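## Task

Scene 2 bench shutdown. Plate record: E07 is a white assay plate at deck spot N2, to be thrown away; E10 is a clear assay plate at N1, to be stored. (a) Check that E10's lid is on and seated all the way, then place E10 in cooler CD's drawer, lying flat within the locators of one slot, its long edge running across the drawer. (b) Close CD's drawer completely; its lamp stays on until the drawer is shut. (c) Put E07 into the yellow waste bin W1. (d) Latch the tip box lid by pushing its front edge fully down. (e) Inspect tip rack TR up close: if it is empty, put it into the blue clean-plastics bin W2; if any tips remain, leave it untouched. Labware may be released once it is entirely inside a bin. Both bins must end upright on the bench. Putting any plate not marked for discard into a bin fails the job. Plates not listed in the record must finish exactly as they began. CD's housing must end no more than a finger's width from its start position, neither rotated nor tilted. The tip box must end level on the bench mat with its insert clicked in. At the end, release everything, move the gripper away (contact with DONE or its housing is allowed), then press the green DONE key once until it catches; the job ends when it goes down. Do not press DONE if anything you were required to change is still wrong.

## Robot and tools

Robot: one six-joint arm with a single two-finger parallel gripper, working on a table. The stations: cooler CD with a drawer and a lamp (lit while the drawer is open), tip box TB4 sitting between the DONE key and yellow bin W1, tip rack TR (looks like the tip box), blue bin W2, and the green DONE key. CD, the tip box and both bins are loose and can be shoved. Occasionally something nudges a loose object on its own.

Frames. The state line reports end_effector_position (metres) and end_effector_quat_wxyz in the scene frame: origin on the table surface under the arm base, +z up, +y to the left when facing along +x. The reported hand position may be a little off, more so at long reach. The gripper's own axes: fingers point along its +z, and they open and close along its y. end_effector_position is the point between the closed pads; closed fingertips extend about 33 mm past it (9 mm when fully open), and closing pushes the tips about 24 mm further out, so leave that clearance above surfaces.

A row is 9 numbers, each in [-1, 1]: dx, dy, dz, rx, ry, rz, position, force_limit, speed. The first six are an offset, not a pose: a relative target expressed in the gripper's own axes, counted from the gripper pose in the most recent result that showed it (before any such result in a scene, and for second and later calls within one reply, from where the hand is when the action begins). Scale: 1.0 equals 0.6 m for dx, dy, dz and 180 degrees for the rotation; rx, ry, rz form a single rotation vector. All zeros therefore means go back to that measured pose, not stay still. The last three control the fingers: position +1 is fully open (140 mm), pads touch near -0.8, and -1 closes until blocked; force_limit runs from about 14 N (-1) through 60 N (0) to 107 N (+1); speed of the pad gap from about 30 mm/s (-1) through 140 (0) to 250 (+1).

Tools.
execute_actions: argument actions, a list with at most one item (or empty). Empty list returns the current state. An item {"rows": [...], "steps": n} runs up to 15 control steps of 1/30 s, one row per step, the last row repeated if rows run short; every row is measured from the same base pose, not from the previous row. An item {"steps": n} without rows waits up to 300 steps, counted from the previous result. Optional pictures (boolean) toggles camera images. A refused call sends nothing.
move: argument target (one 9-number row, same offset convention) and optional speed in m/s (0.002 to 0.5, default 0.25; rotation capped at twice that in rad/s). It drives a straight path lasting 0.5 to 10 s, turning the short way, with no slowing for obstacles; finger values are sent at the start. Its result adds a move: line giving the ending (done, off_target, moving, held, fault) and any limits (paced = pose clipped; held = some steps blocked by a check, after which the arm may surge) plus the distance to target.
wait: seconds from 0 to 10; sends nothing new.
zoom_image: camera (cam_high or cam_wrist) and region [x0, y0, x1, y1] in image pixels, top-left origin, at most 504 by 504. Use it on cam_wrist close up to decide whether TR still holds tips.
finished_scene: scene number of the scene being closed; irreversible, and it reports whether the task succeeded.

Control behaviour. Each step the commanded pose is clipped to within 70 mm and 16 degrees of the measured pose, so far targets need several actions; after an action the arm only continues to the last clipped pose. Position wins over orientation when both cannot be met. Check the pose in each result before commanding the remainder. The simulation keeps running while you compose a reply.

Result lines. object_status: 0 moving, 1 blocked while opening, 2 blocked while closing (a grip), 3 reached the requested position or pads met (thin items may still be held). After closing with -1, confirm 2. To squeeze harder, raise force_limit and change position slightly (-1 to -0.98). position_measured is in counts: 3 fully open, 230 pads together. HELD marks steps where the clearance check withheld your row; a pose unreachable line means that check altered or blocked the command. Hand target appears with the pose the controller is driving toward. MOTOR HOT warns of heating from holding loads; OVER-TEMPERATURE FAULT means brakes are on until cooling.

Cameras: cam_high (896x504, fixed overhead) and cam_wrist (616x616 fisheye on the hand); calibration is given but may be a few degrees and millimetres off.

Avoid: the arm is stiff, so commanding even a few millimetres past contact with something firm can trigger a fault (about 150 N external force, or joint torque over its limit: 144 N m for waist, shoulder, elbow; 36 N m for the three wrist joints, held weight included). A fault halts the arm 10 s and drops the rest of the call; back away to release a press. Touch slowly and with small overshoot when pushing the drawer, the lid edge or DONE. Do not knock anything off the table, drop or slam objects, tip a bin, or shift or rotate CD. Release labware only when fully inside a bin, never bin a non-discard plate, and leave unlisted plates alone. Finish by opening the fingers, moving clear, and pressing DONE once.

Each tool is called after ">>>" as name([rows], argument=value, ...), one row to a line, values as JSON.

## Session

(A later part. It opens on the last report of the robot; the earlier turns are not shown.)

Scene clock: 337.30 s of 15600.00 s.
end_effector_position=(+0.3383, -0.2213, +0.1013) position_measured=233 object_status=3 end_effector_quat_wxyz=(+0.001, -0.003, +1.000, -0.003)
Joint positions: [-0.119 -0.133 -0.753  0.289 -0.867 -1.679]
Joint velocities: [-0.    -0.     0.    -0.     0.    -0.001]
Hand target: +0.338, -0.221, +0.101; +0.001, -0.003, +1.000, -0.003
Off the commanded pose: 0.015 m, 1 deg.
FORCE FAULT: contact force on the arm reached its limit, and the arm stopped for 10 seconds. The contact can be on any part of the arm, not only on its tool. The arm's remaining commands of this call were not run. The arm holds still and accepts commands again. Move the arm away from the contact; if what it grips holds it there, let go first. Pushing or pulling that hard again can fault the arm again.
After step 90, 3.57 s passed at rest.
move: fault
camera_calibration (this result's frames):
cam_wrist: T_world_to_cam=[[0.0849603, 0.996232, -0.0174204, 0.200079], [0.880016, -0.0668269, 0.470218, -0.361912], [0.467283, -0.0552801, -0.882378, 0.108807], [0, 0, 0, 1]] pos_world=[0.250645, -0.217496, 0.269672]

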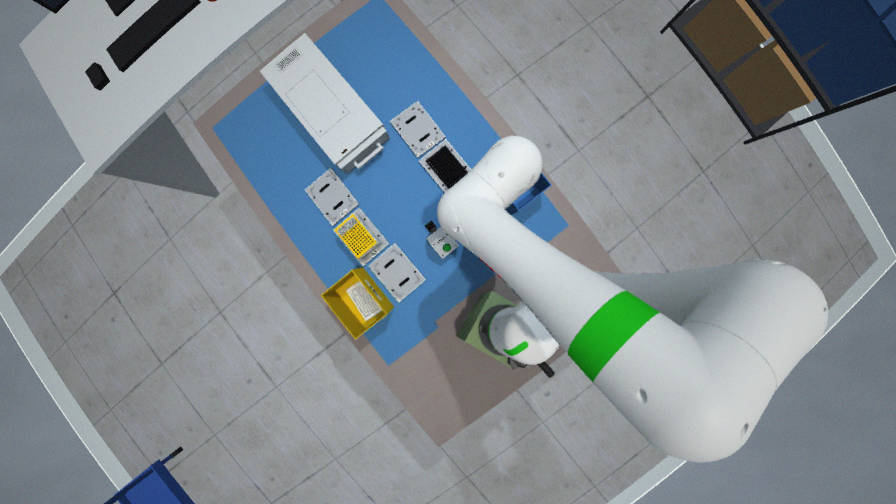

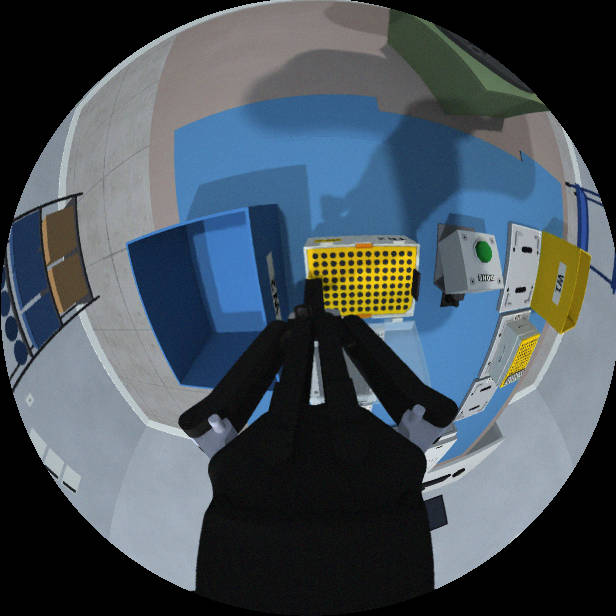

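>>> move(target=[0,0,-0.08,0,0,0,-1,0,0], speed=0.05)

>>> move(target=[-0.03,0.09,0,0,0,0,-1,0,0], speed=0.05)

>>> zoom_image(camera="cam_wrist", region=[180,150,440,350])

Scene clock: 340.93 s of 15600.00 s.
end_effector_position=(+0.3382, -0.2209, +0.1493) position_measured=233 object_status=3 end_effector_quat_wxyz=(+0.001, -0.003, +1.000, -0.003)
Joint positions: [-0.082 -0.221 -0.697  0.263 -1.015 -1.667]
Joint velocities: [ 0. -0.  0.  0. -0. -0.]
Hand target: +0.338, -0.221, +0.149; +0.001, -0.003, +1.000, -0.003
Off the commanded pose: 0.000 m, 0 deg.
move: done
camera_calibration (this result's frames):
cam_wrist: T_world_to_cam=[[0.0848735, 0.99624, -0.017383, 0.20059], [0.880038, -0.0667696, 0.470187, -0.384405], [0.467258, -0.0552041, -0.882396, 0.151233], [0, 0, 0, 1]] pos_world=[0.250601, -0.217154, 0.317677]

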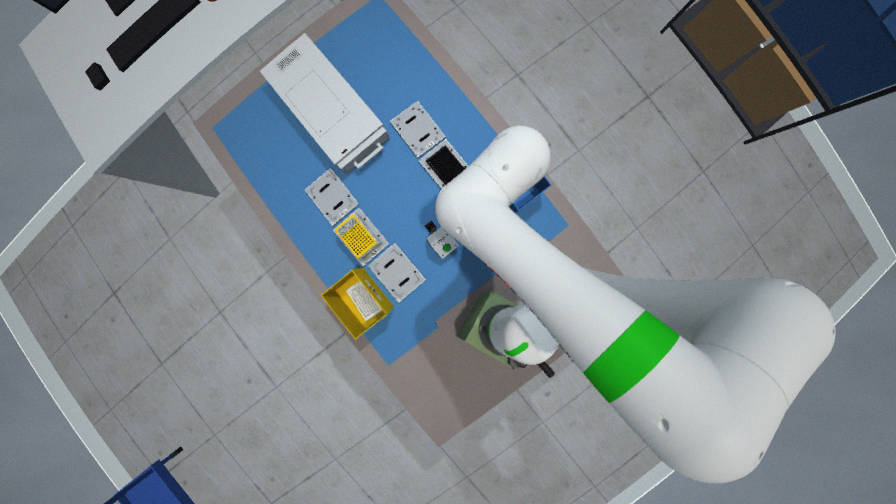

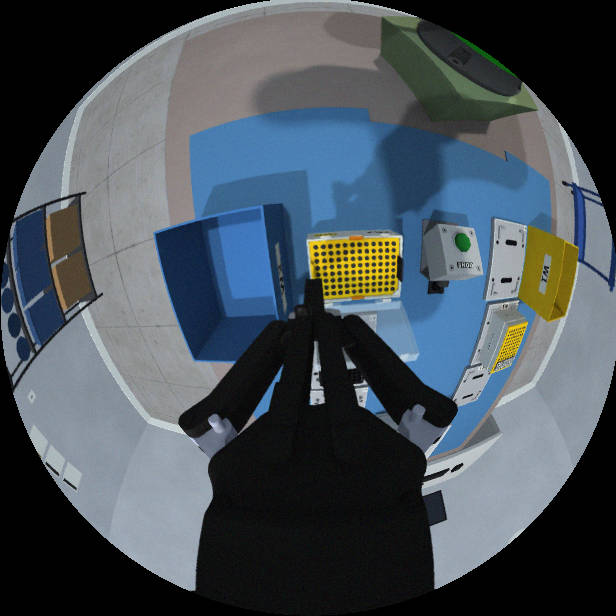

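Scene clock: 342.33 s of 15600.00 s.
end_effector_position=(+0.3559, -0.1668, +0.1490) position_measured=233 object_status=3 end_effector_quat_wxyz=(+0.001, -0.003, +1.000, -0.003)
Joint positions: [ 0.084 -0.208 -0.717  0.277 -1.022 -1.844]
Joint velocities: [ 0.     0.     0.    -0.    -0.    -0.001]
Hand target: +0.356, -0.167, +0.149; +0.001, -0.003, +1.000, -0.003
Off the commanded pose: 0.000 m, 0 deg.
move: done
camera_calibration (this result's frames):
cam_wrist: T_world_to_cam=[[0.0848881, 0.996237, -0.0175094, 0.14522], [0.880083, -0.0667283, 0.470108, -0.396227], [0.467171, -0.0553163, -0.882435, 0.145668], [0, 0, 0, 1]] pos_world=[0.268334, -0.163055, 0.317355]

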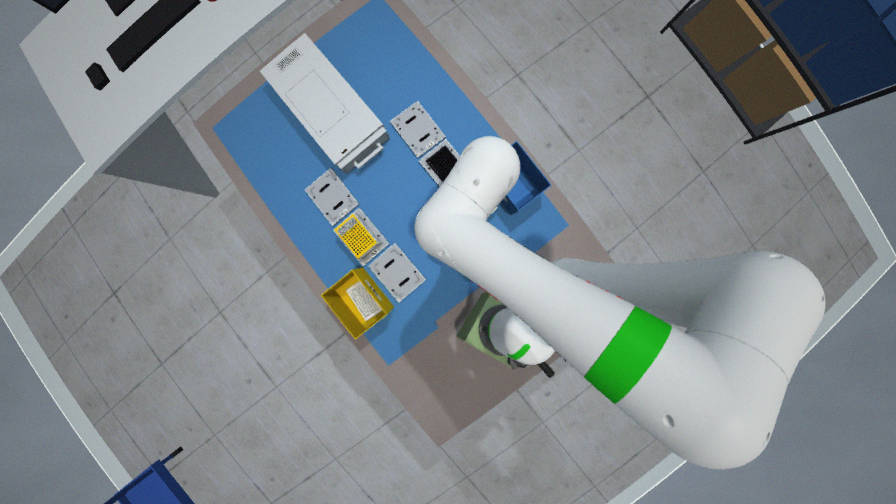

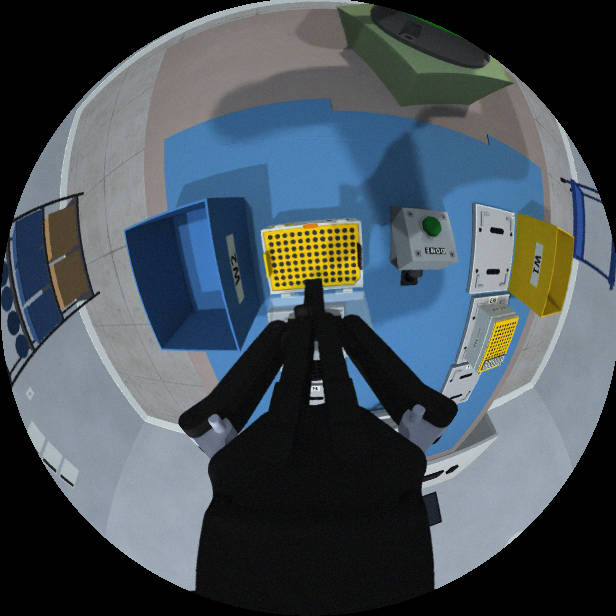

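Region (180, 150, 440, 350) of cam_wrist's 616x616 image, scaled by 1.938, with more detail than that image has; it fills the top 388 rows of this view, and the rest is white.

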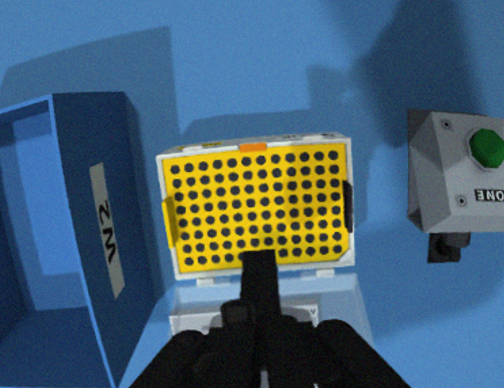

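>>> move(target=[0,0,-0.09,0,0,0,-1,0,0], speed=0.1)

>>> move(target=[-0.224,0,0,0,0,0,-1,0,0], speed=0.12)

>>> move(target=[0.057,0,0.138,0,0,0,-1,0,0], speed=0.05)

Scene clock: 364.40 s of 15600.00 s.
end_effector_position=(+0.3559, -0.1664, +0.2030) position_measured=233 object_status=3 end_effector_quat_wxyz=(+0.000, -0.003, +1.000, -0.003)
Joint positions: [ 0.128 -0.283 -0.639  0.257 -1.181 -1.842]
Joint velocities: [-0.    -0.     0.    -0.    -0.001 -0.001]
Hand target: +0.356, -0.166, +0.203; +0.001, -0.003, +1.000, -0.003
Off the commanded pose: 0.000 m, 0 deg.
After step 90, 18.20 s passed at rest.
move: done
camera_calibration (this result's frames):
cam_wrist: T_world_to_cam=[[0.0847933, 0.996246, -0.0174607, 0.145783], [0.880114, -0.0666705, 0.470058, -0.421518], [0.467129, -0.0552251, -0.882463, 0.193405], [0, 0, 0, 1]] pos_world=[0.268278, -0.162657, 0.371356]

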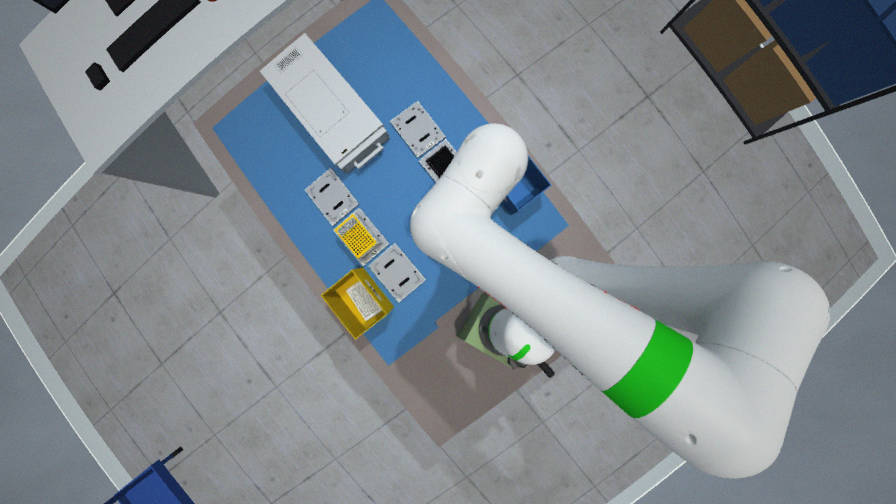

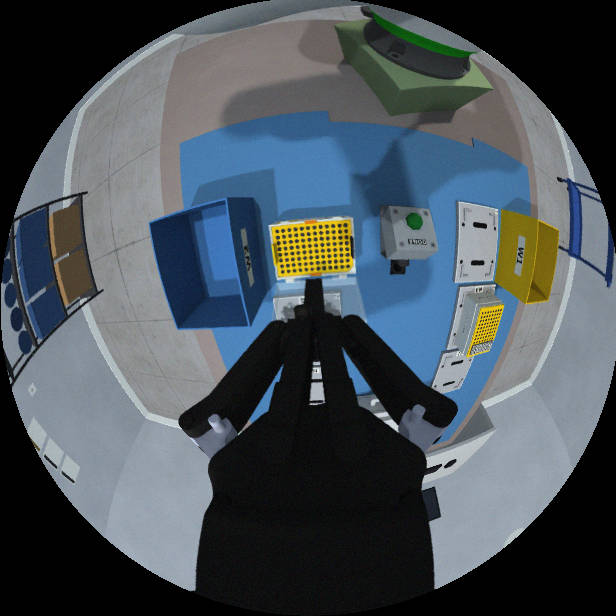

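Scene clock: 365.87 s of 15600.00 s.
end_effector_position=(+0.4903, -0.1658, +0.2030) position_measured=233 object_status=3 end_effector_quat_wxyz=(+0.001, -0.003, +1.000, -0.003)
Joint positions: [ 0.077  0.062 -0.303  0.257 -1.159 -1.794]
Joint velocities: [ 0.     0.001  0.     0.    -0.    -0.   ]
Hand target: +0.490, -0.166, +0.203; +0.000, -0.003, +1.000, -0.003
Off the commanded pose: 0.000 m, 0 deg.
move: done
camera_calibration (this result's frames):
cam_wrist: T_world_to_cam=[[0.08482, 0.996244, -0.0174157, 0.133754], [0.880087, -0.0667124, 0.470102, -0.539797], [0.467175, -0.0552014, -0.88244, 0.130684], [0, 0, 0, 1]] pos_world=[0.402671, -0.162049, 0.37141]

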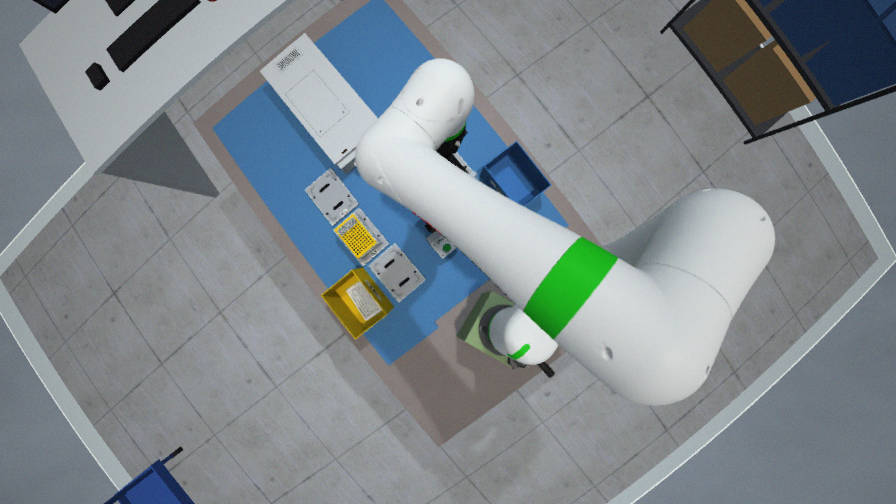

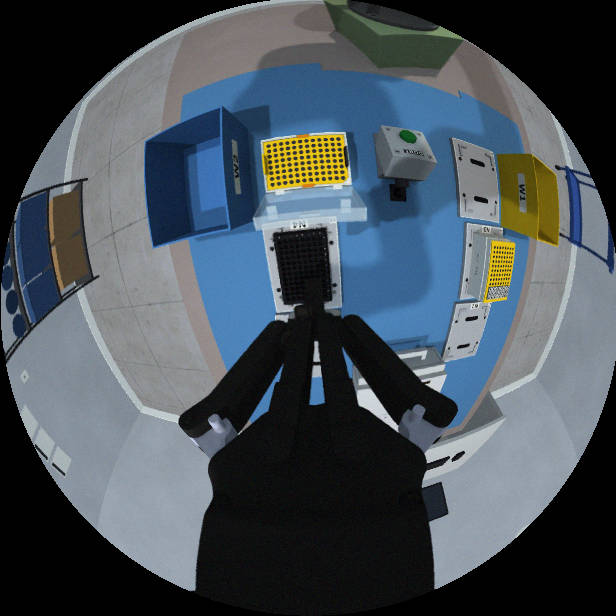

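Scene clock: 367.93 s of 15600.00 s.
end_effector_position=(+0.4561, -0.1666, +0.1202) position_measured=233 object_status=3 end_effector_quat_wxyz=(+0.001, -0.003, +1.000, -0.003)
Joint positions: [ 0.037  0.087 -0.495  0.289 -0.941 -1.821]
Joint velocities: [ 0.     0.    -0.     0.     0.    -0.001]
Hand target: +0.456, -0.167, +0.120; +0.001, -0.003, +1.000, -0.003
Off the commanded pose: 0.000 m, 0 deg.
move: done
camera_calibration (this result's frames):
cam_wrist: T_world_to_cam=[[0.0849403, 0.996233, -0.017448, 0.135914], [0.880067, -0.066802, 0.470127, -0.47089], [0.46719, -0.0552881, -0.882426, 0.0734766], [0, 0, 0, 1]] pos_world=[0.368543, -0.162796, 0.288587]

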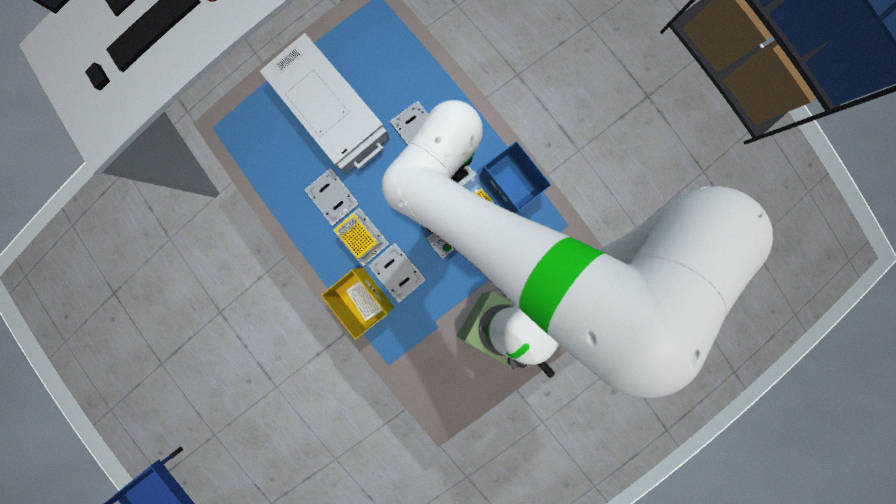

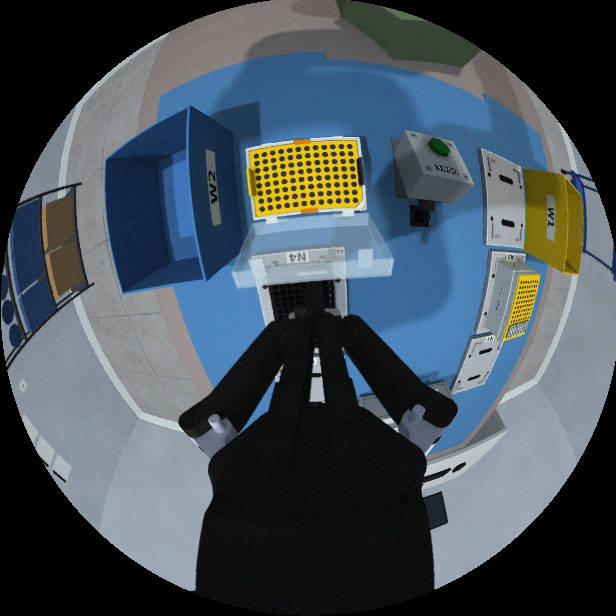

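>>> zoom_image(camera="cam_wrist", region=[230,120,390,240])

>>> move(target=[0.094,0,0,0,0,0,-1,0,0], speed=0.02)

>>> move(target=[0.057,0,-0.018,0,0,0,-1,0,0], speed=0.02)

Region (230, 120, 390, 240) of cam_wrist's 616x616 image, scaled by 3.150, with more detail than that image has; it fills the top 378 rows of this view, and the rest is white.

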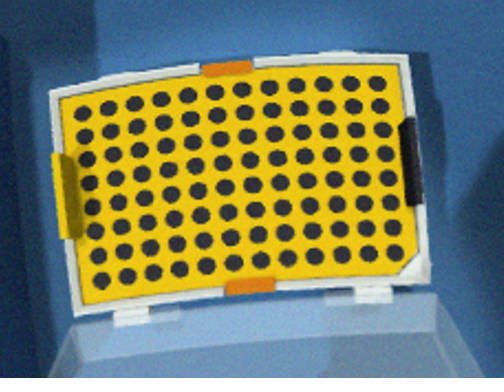

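Scene clock: 374.33 s of 15600.00 s.
end_effector_position=(+0.3997, -0.1668, +0.1202) position_measured=233 object_status=3 end_effector_quat_wxyz=(+0.001, -0.003, +1.000, -0.003)
Joint positions: [ 0.048 -0.046 -0.644  0.293 -0.928 -1.839]
Joint velocities: [ 0. -0. -0.  0.  0.  0.]
Hand target: +0.400, -0.167, +0.120; +0.001, -0.003, +1.000, -0.003
Off the commanded pose: 0.000 m, 0 deg.
After step 90, 0.37 s passed at rest.
move: done
camera_calibration (this result's frames):
cam_wrist: T_world_to_cam=[[0.0849424, 0.996233, -0.0174629, 0.140964], [0.880072, -0.0667974, 0.470118, -0.421264], [0.467181, -0.0553016, -0.882431, 0.0997876], [0, 0, 0, 1]] pos_world=[0.31215, -0.163054, 0.288561]

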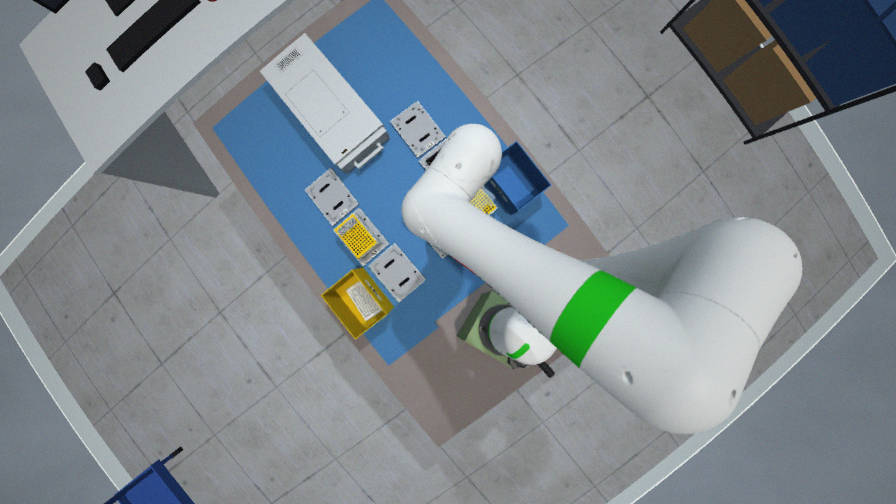

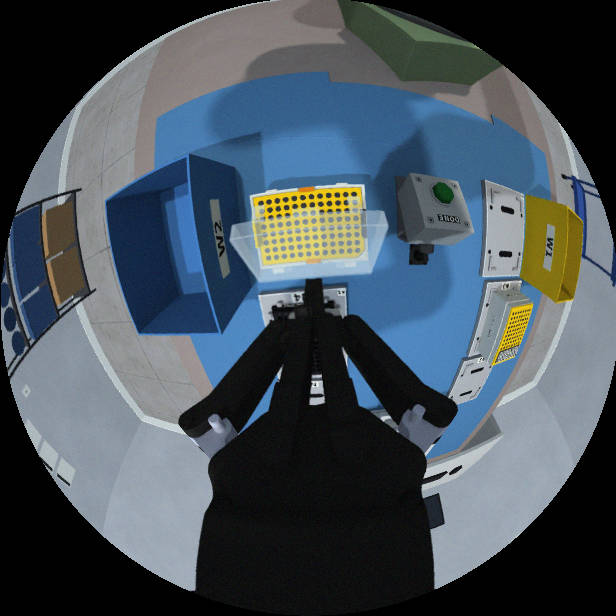

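Scene clock: 376.37 s of 15600.00 s.
end_effector_position=(+0.3655, -0.1669, +0.1309) position_measured=233 object_status=3 end_effector_quat_wxyz=(+0.001, -0.003, +1.000, -0.003)
Joint positions: [ 0.066 -0.151 -0.717  0.287 -0.964 -1.845]
Joint velocities: [ 0.    -0.     0.     0.    -0.     0.001]
Hand target: +0.366, -0.167, +0.131; +0.001, -0.003, +1.000, -0.003
Off the commanded pose: 0.000 m, 0 deg.
move: done
camera_calibration (this result's frames):
cam_wrist: T_world_to_cam=[[0.0849236, 0.996234, -0.0174611, 0.14414], [0.880082, -0.0667827, 0.470102, -0.396231], [0.467166, -0.05529, -0.882439, 0.12529], [0, 0, 0, 1]] pos_world=[0.277943, -0.163131, 0.299347]

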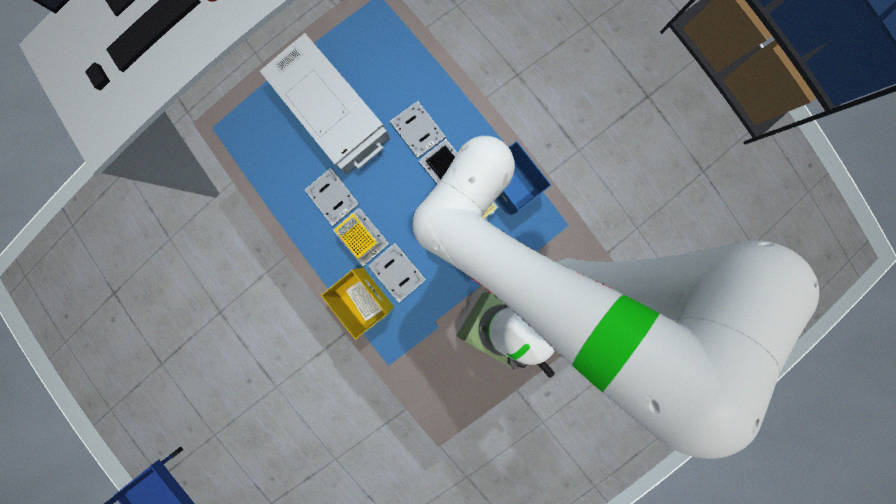

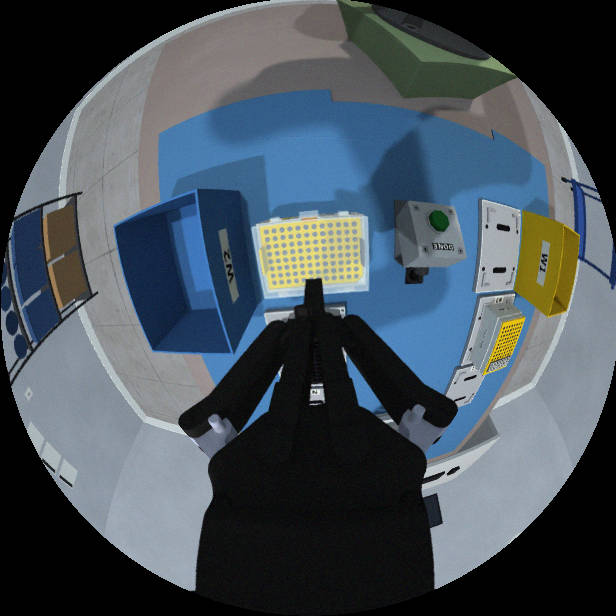

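>>> move(target=[0.112,0,-0.005,0,0,0,-1,0,0], speed=0.05)

>>> move(target=[0,0,0.047,0,0,0,-1,0,0], speed=0.008)

>>> zoom_image(camera="cam_wrist", region=[200,200,430,400])

Scene clock: 380.83 s of 15600.00 s.
end_effector_position=(+0.2983, -0.1672, +0.1339) position_measured=233 object_status=3 end_effector_quat_wxyz=(+0.000, -0.003, +1.000, -0.003)
Joint positions: [ 0.099 -0.351 -0.869  0.279 -1.017 -1.861]
Joint velocities: [ 0.    -0.001 -0.001  0.     0.    -0.   ]
Hand target: +0.298, -0.167, +0.134; +0.001, -0.003, +1.000, -0.003
Off the commanded pose: 0.000 m, 0 deg.
move: done
camera_calibration (this result's frames):
cam_wrist: T_world_to_cam=[[0.0849196, 0.996235, -0.0174242, 0.150161], [0.880105, -0.0667993, 0.470056, -0.33849], [0.467122, -0.0552521, -0.882465, 0.159317], [0, 0, 0, 1]] pos_world=[0.210735, -0.163404, 0.302317]

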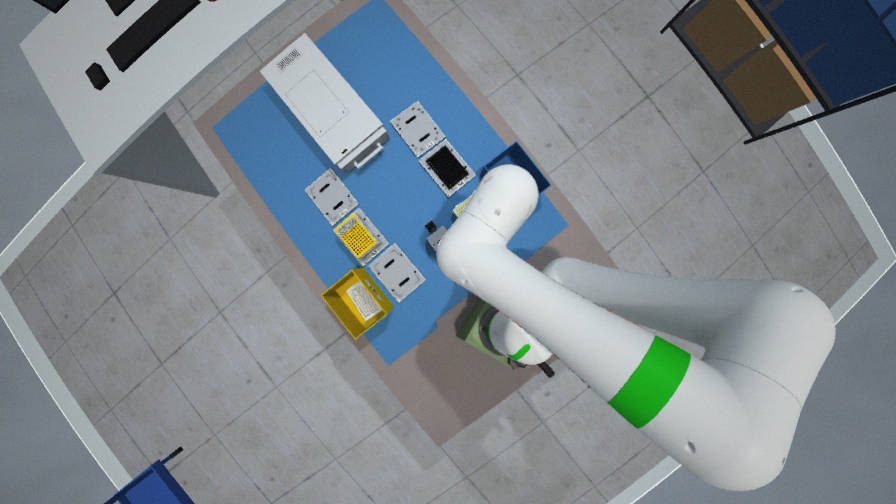

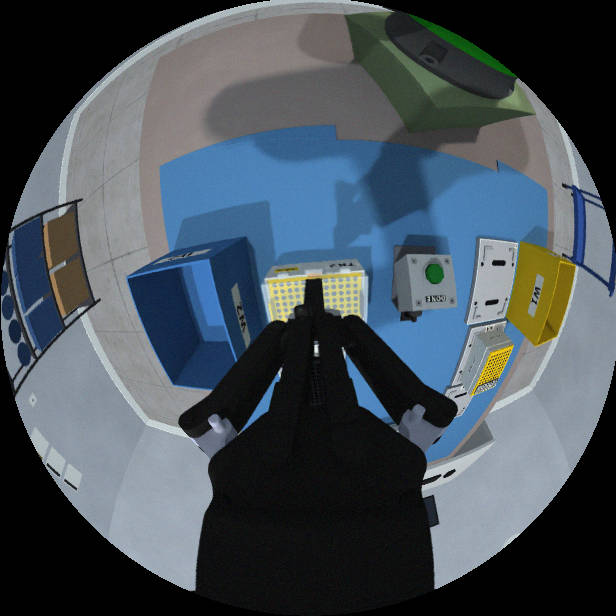

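Scene clock: 384.57 s of 15600.00 s.
end_effector_position=(+0.2984, -0.1674, +0.1057) position_measured=233 object_status=3 end_effector_quat_wxyz=(+0.000, -0.003, +1.000, -0.003)
Joint positions: [ 0.07  -0.291 -0.907  0.297 -0.917 -1.866]
Joint velocities: [ 0.     0.    -0.     0.     0.    -0.002]
Hand target: +0.298, -0.167, +0.106; +0.000, -0.003, +1.000, -0.003
Off the commanded pose: 0.000 m, 0 deg.
move: done
camera_calibration (this result's frames):
cam_wrist: T_world_to_cam=[[0.0849729, 0.996231, -0.0174334, 0.149858], [0.880096, -0.0668414, 0.470067, -0.325274], [0.46713, -0.055286, -0.882459, 0.134391], [0, 0, 0, 1]] pos_world=[0.210761, -0.163605, 0.274108]

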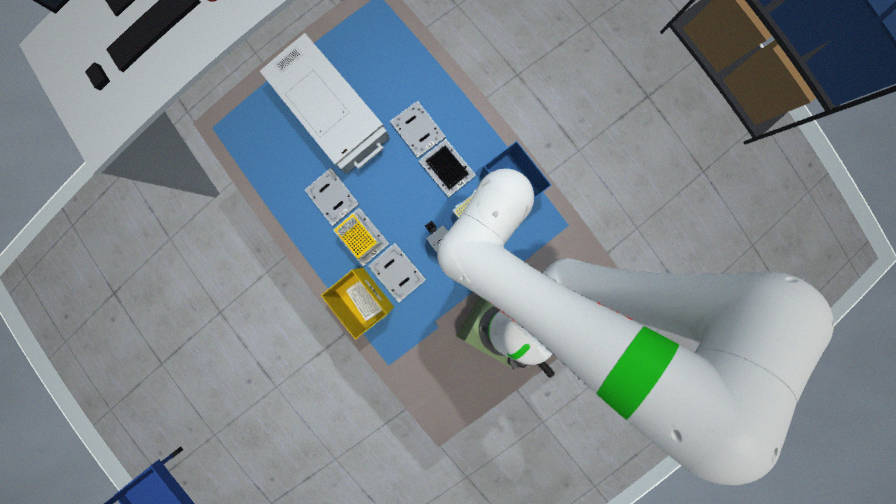

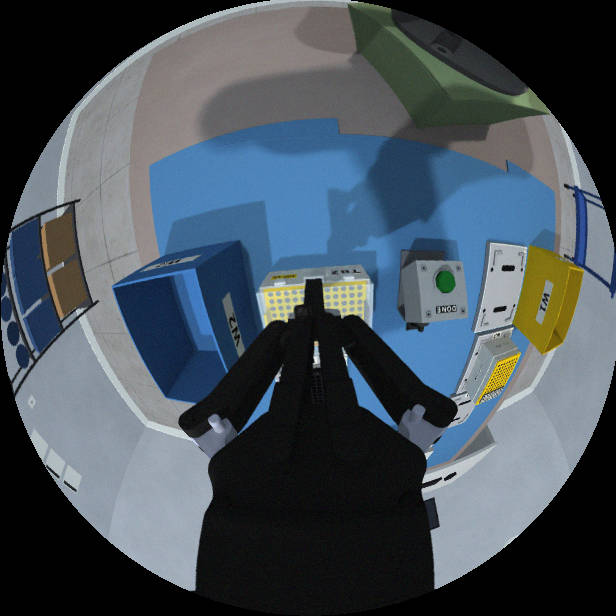

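Region (200, 200, 430, 400) of cam_wrist's 616x616 image, scaled by 2.191, with more detail than that image has; it fills the top 438 rows of this view, and the rest is white.

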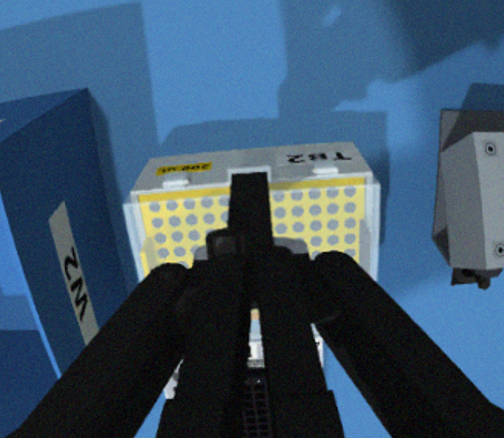

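>>> move(target=[0,0,0.0033,0,0,0,-1,0,0], speed=0.002)

>>> move(target=[0,0,-0.05,0,0,0,-1,0,0], speed=0.03)

>>> move(target=[0.08,0,0,0,0,0,-1,0,0], speed=0.05)

>>> zoom_image(camera="cam_wrist", region=[200,240,430,400])

Scene clock: 389.07 s of 15600.00 s.
end_effector_position=(+0.2984, -0.1674, +0.1037) position_measured=233 object_status=3 end_effector_quat_wxyz=(+0.001, -0.003, +1.000, -0.003)
Joint positions: [ 0.068 -0.287 -0.909  0.299 -0.91  -1.867]
Joint velocities: [-0.     0.     0.     0.     0.     0.001]
Hand target: +0.298, -0.167, +0.104; +0.000, -0.003, +1.000, -0.003
Off the commanded pose: 0.000 m, 0 deg.
After step 90, 0.30 s passed at rest.
move: done
camera_calibration (this result's frames):
cam_wrist: T_world_to_cam=[[0.0849492, 0.996232, -0.0174594, 0.149856], [0.880072, -0.0668052, 0.470117, -0.324368], [0.467179, -0.0553015, -0.882432, 0.132626], [0, 0, 0, 1]] pos_world=[0.210777, -0.163626, 0.272141]

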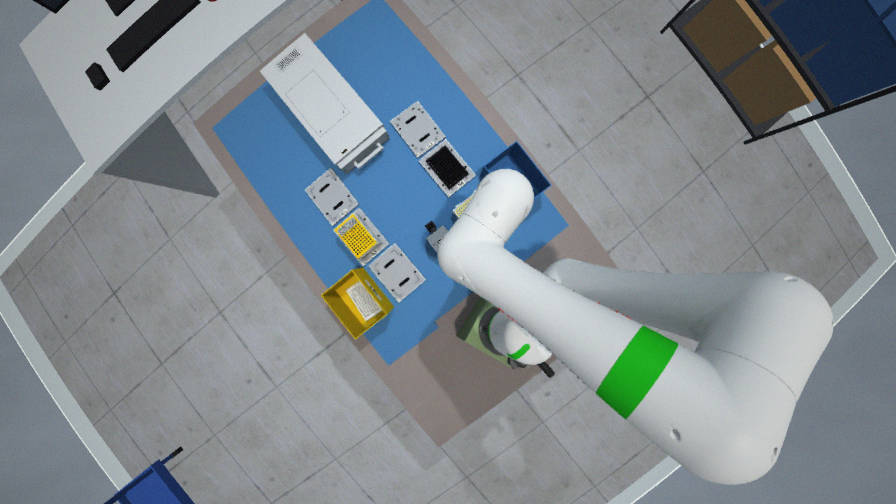

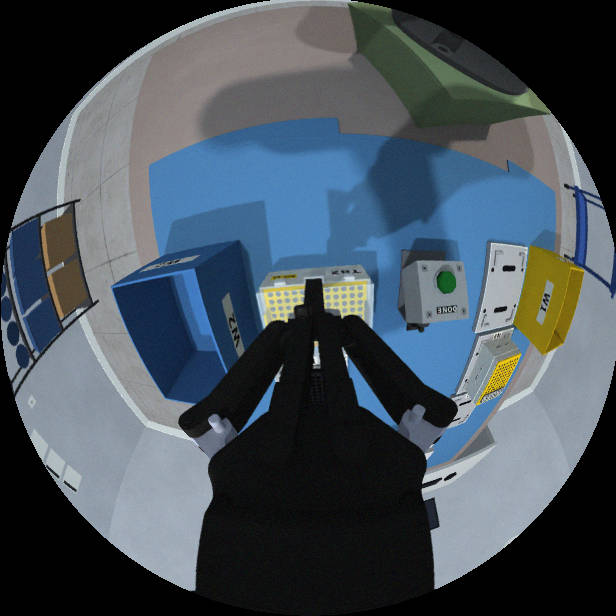

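Scene clock: 390.33 s of 15600.00 s.
end_effector_position=(+0.2983, -0.1672, +0.1337) position_measured=233 object_status=3 end_effector_quat_wxyz=(+0.001, -0.003, +1.000, -0.003)
Joint positions: [ 0.099 -0.351 -0.87   0.279 -1.016 -1.861]
Joint velocities: [ 0.    -0.    -0.001  0.     0.    -0.001]
Hand target: +0.298, -0.167, +0.134; +0.001, -0.003, +1.000, -0.003
Off the commanded pose: 0.000 m, 0 deg.
move: done
camera_calibration (this result's frames):
cam_wrist: T_world_to_cam=[[0.0848561, 0.99624, -0.0174445, 0.150187], [0.880091, -0.0667314, 0.470092, -0.338417], [0.467161, -0.055243, -0.882445, 0.159149], [0, 0, 0, 1]] pos_world=[0.210745, -0.163414, 0.302147]

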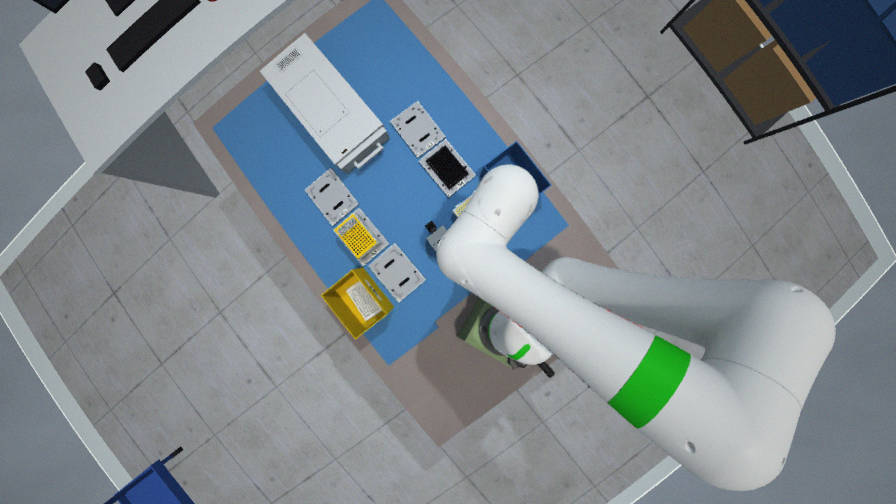

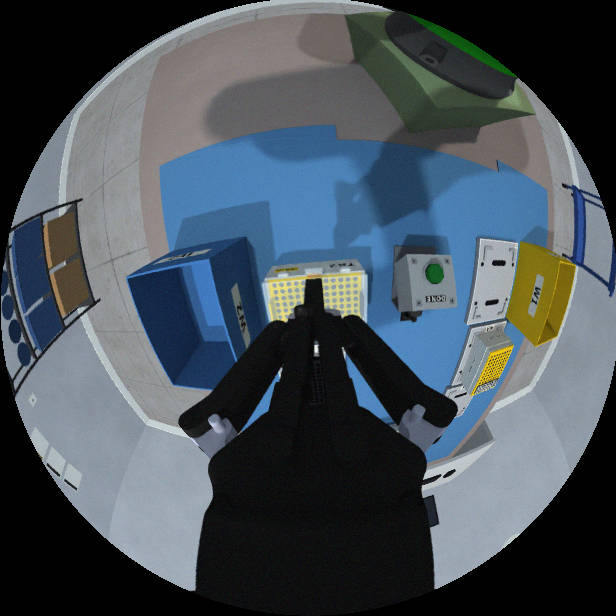

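Scene clock: 391.57 s of 15600.00 s.
end_effector_position=(+0.2503, -0.1674, +0.1337) position_measured=233 object_status=3 end_effector_quat_wxyz=(+0.000, -0.003, +1.000, -0.003)
Joint positions: [ 0.133 -0.518 -0.972  0.269 -1.087 -1.875]
Joint velocities: [-0.    -0.001 -0.     0.001 -0.     0.   ]
Hand target: +0.250, -0.167, +0.134; +0.000, -0.003, +1.000, -0.003
Off the commanded pose: 0.000 m, 0 deg.
move: done
camera_calibration (this result's frames):
cam_wrist: T_world_to_cam=[[0.0848548, 0.996242, -0.0173758, 0.154442], [0.880122, -0.0667663, 0.47003, -0.296156], [0.467104, -0.0551771, -0.882479, 0.181579], [0, 0, 0, 1]] pos_world=[0.162732, -0.163616, 0.302125]

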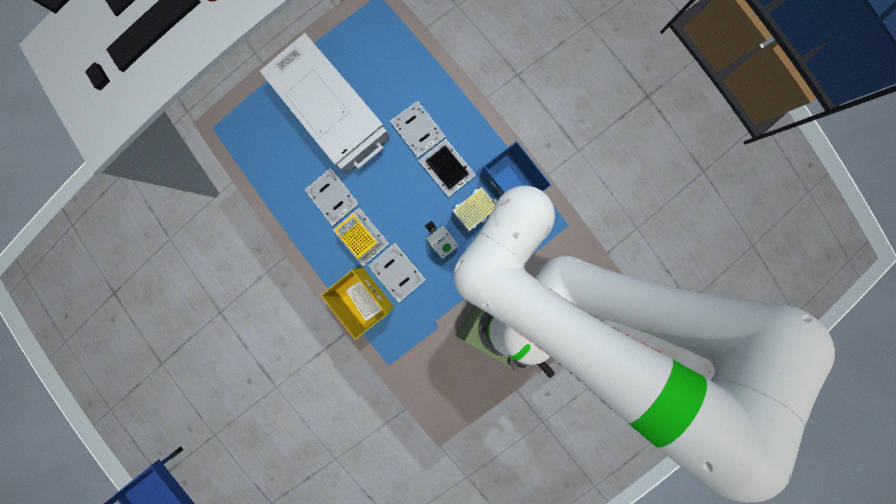

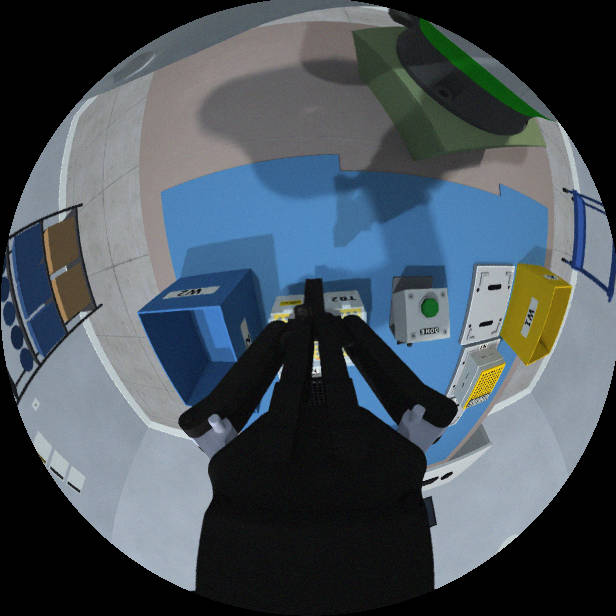

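Region (200, 240, 430, 400) of cam_wrist's 616x616 image, scaled by 2.191, with more detail than that image has; it fills the top 351 rows of this view, and the rest is white.

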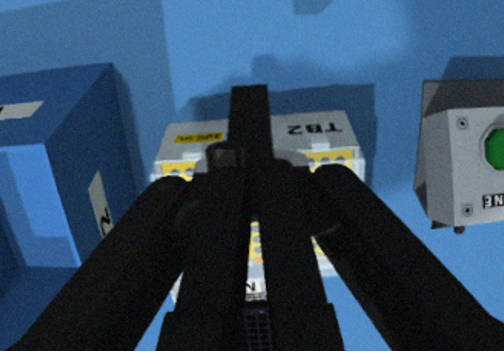

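>>> move(target=[0.03,0.03,-0.03,0,0,0,1,0,0.5], speed=0.05)

>>> zoom_image(camera="cam_wrist", region=[220,250,400,390])

Scene clock: 395.37 s of 15600.00 s.
end_effector_position=(+0.2322, -0.1493, +0.1516) position_measured=3 object_status=3 end_effector_quat_wxyz=(+0.000, -0.003, +1.000, -0.003)
Joint positions: [ 0.275 -0.649 -0.998  0.257 -1.223 -1.983]
Joint velocities: [ 0.001 -0.     0.     0.002 -0.     0.   ]
Hand target: +0.232, -0.149, +0.152; +0.000, -0.003, +1.000, -0.003
Off the commanded pose: 0.000 m, 0 deg.
move: done
camera_calibration (this result's frames):
cam_wrist: T_world_to_cam=[[0.0848219, 0.996244, -0.0173998, 0.138306], [0.880175, -0.066732, 0.469935, -0.287377], [0.467009, -0.0551757, -0.882529, 0.206866], [0, 0, 0, 1]] pos_world=[0.144602, -0.14555, 0.32002]

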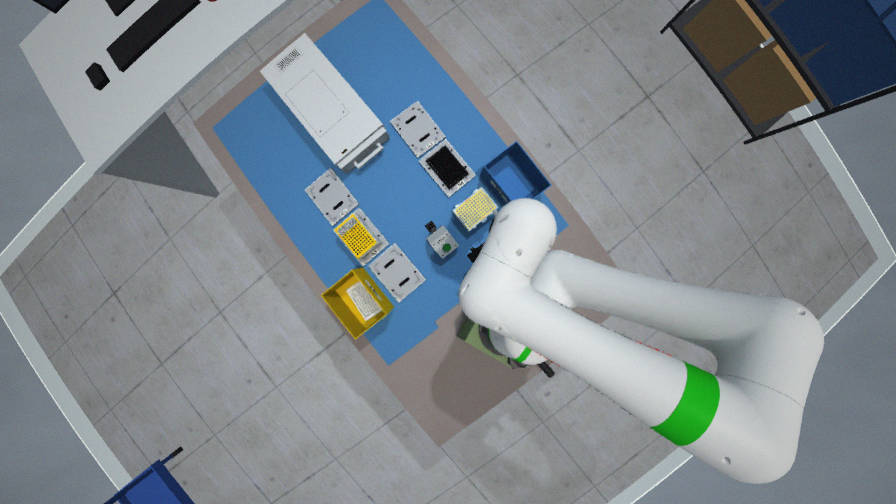

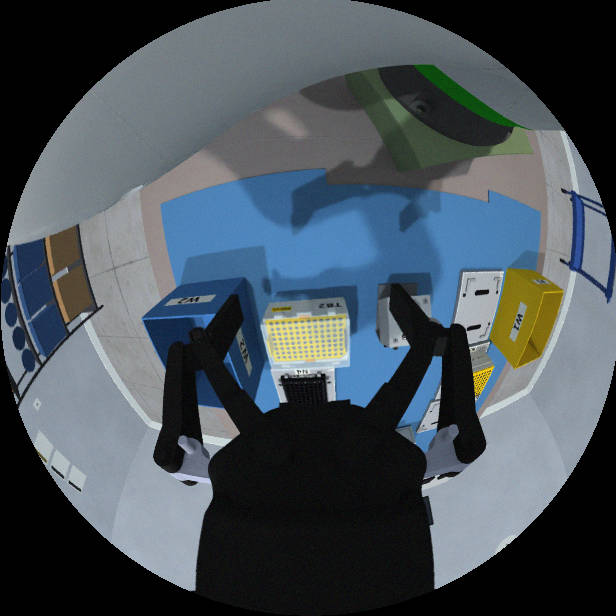

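Region (220, 250, 400, 390) of cam_wrist's 616x616 image, scaled by 2.800, with more detail than that image has.

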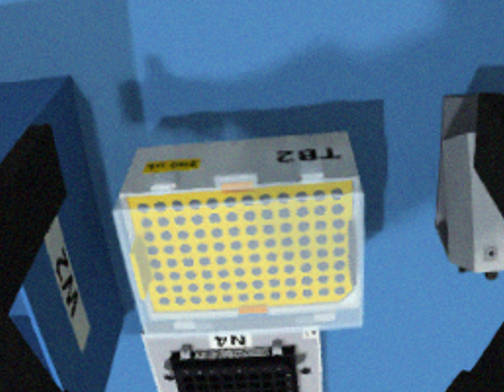

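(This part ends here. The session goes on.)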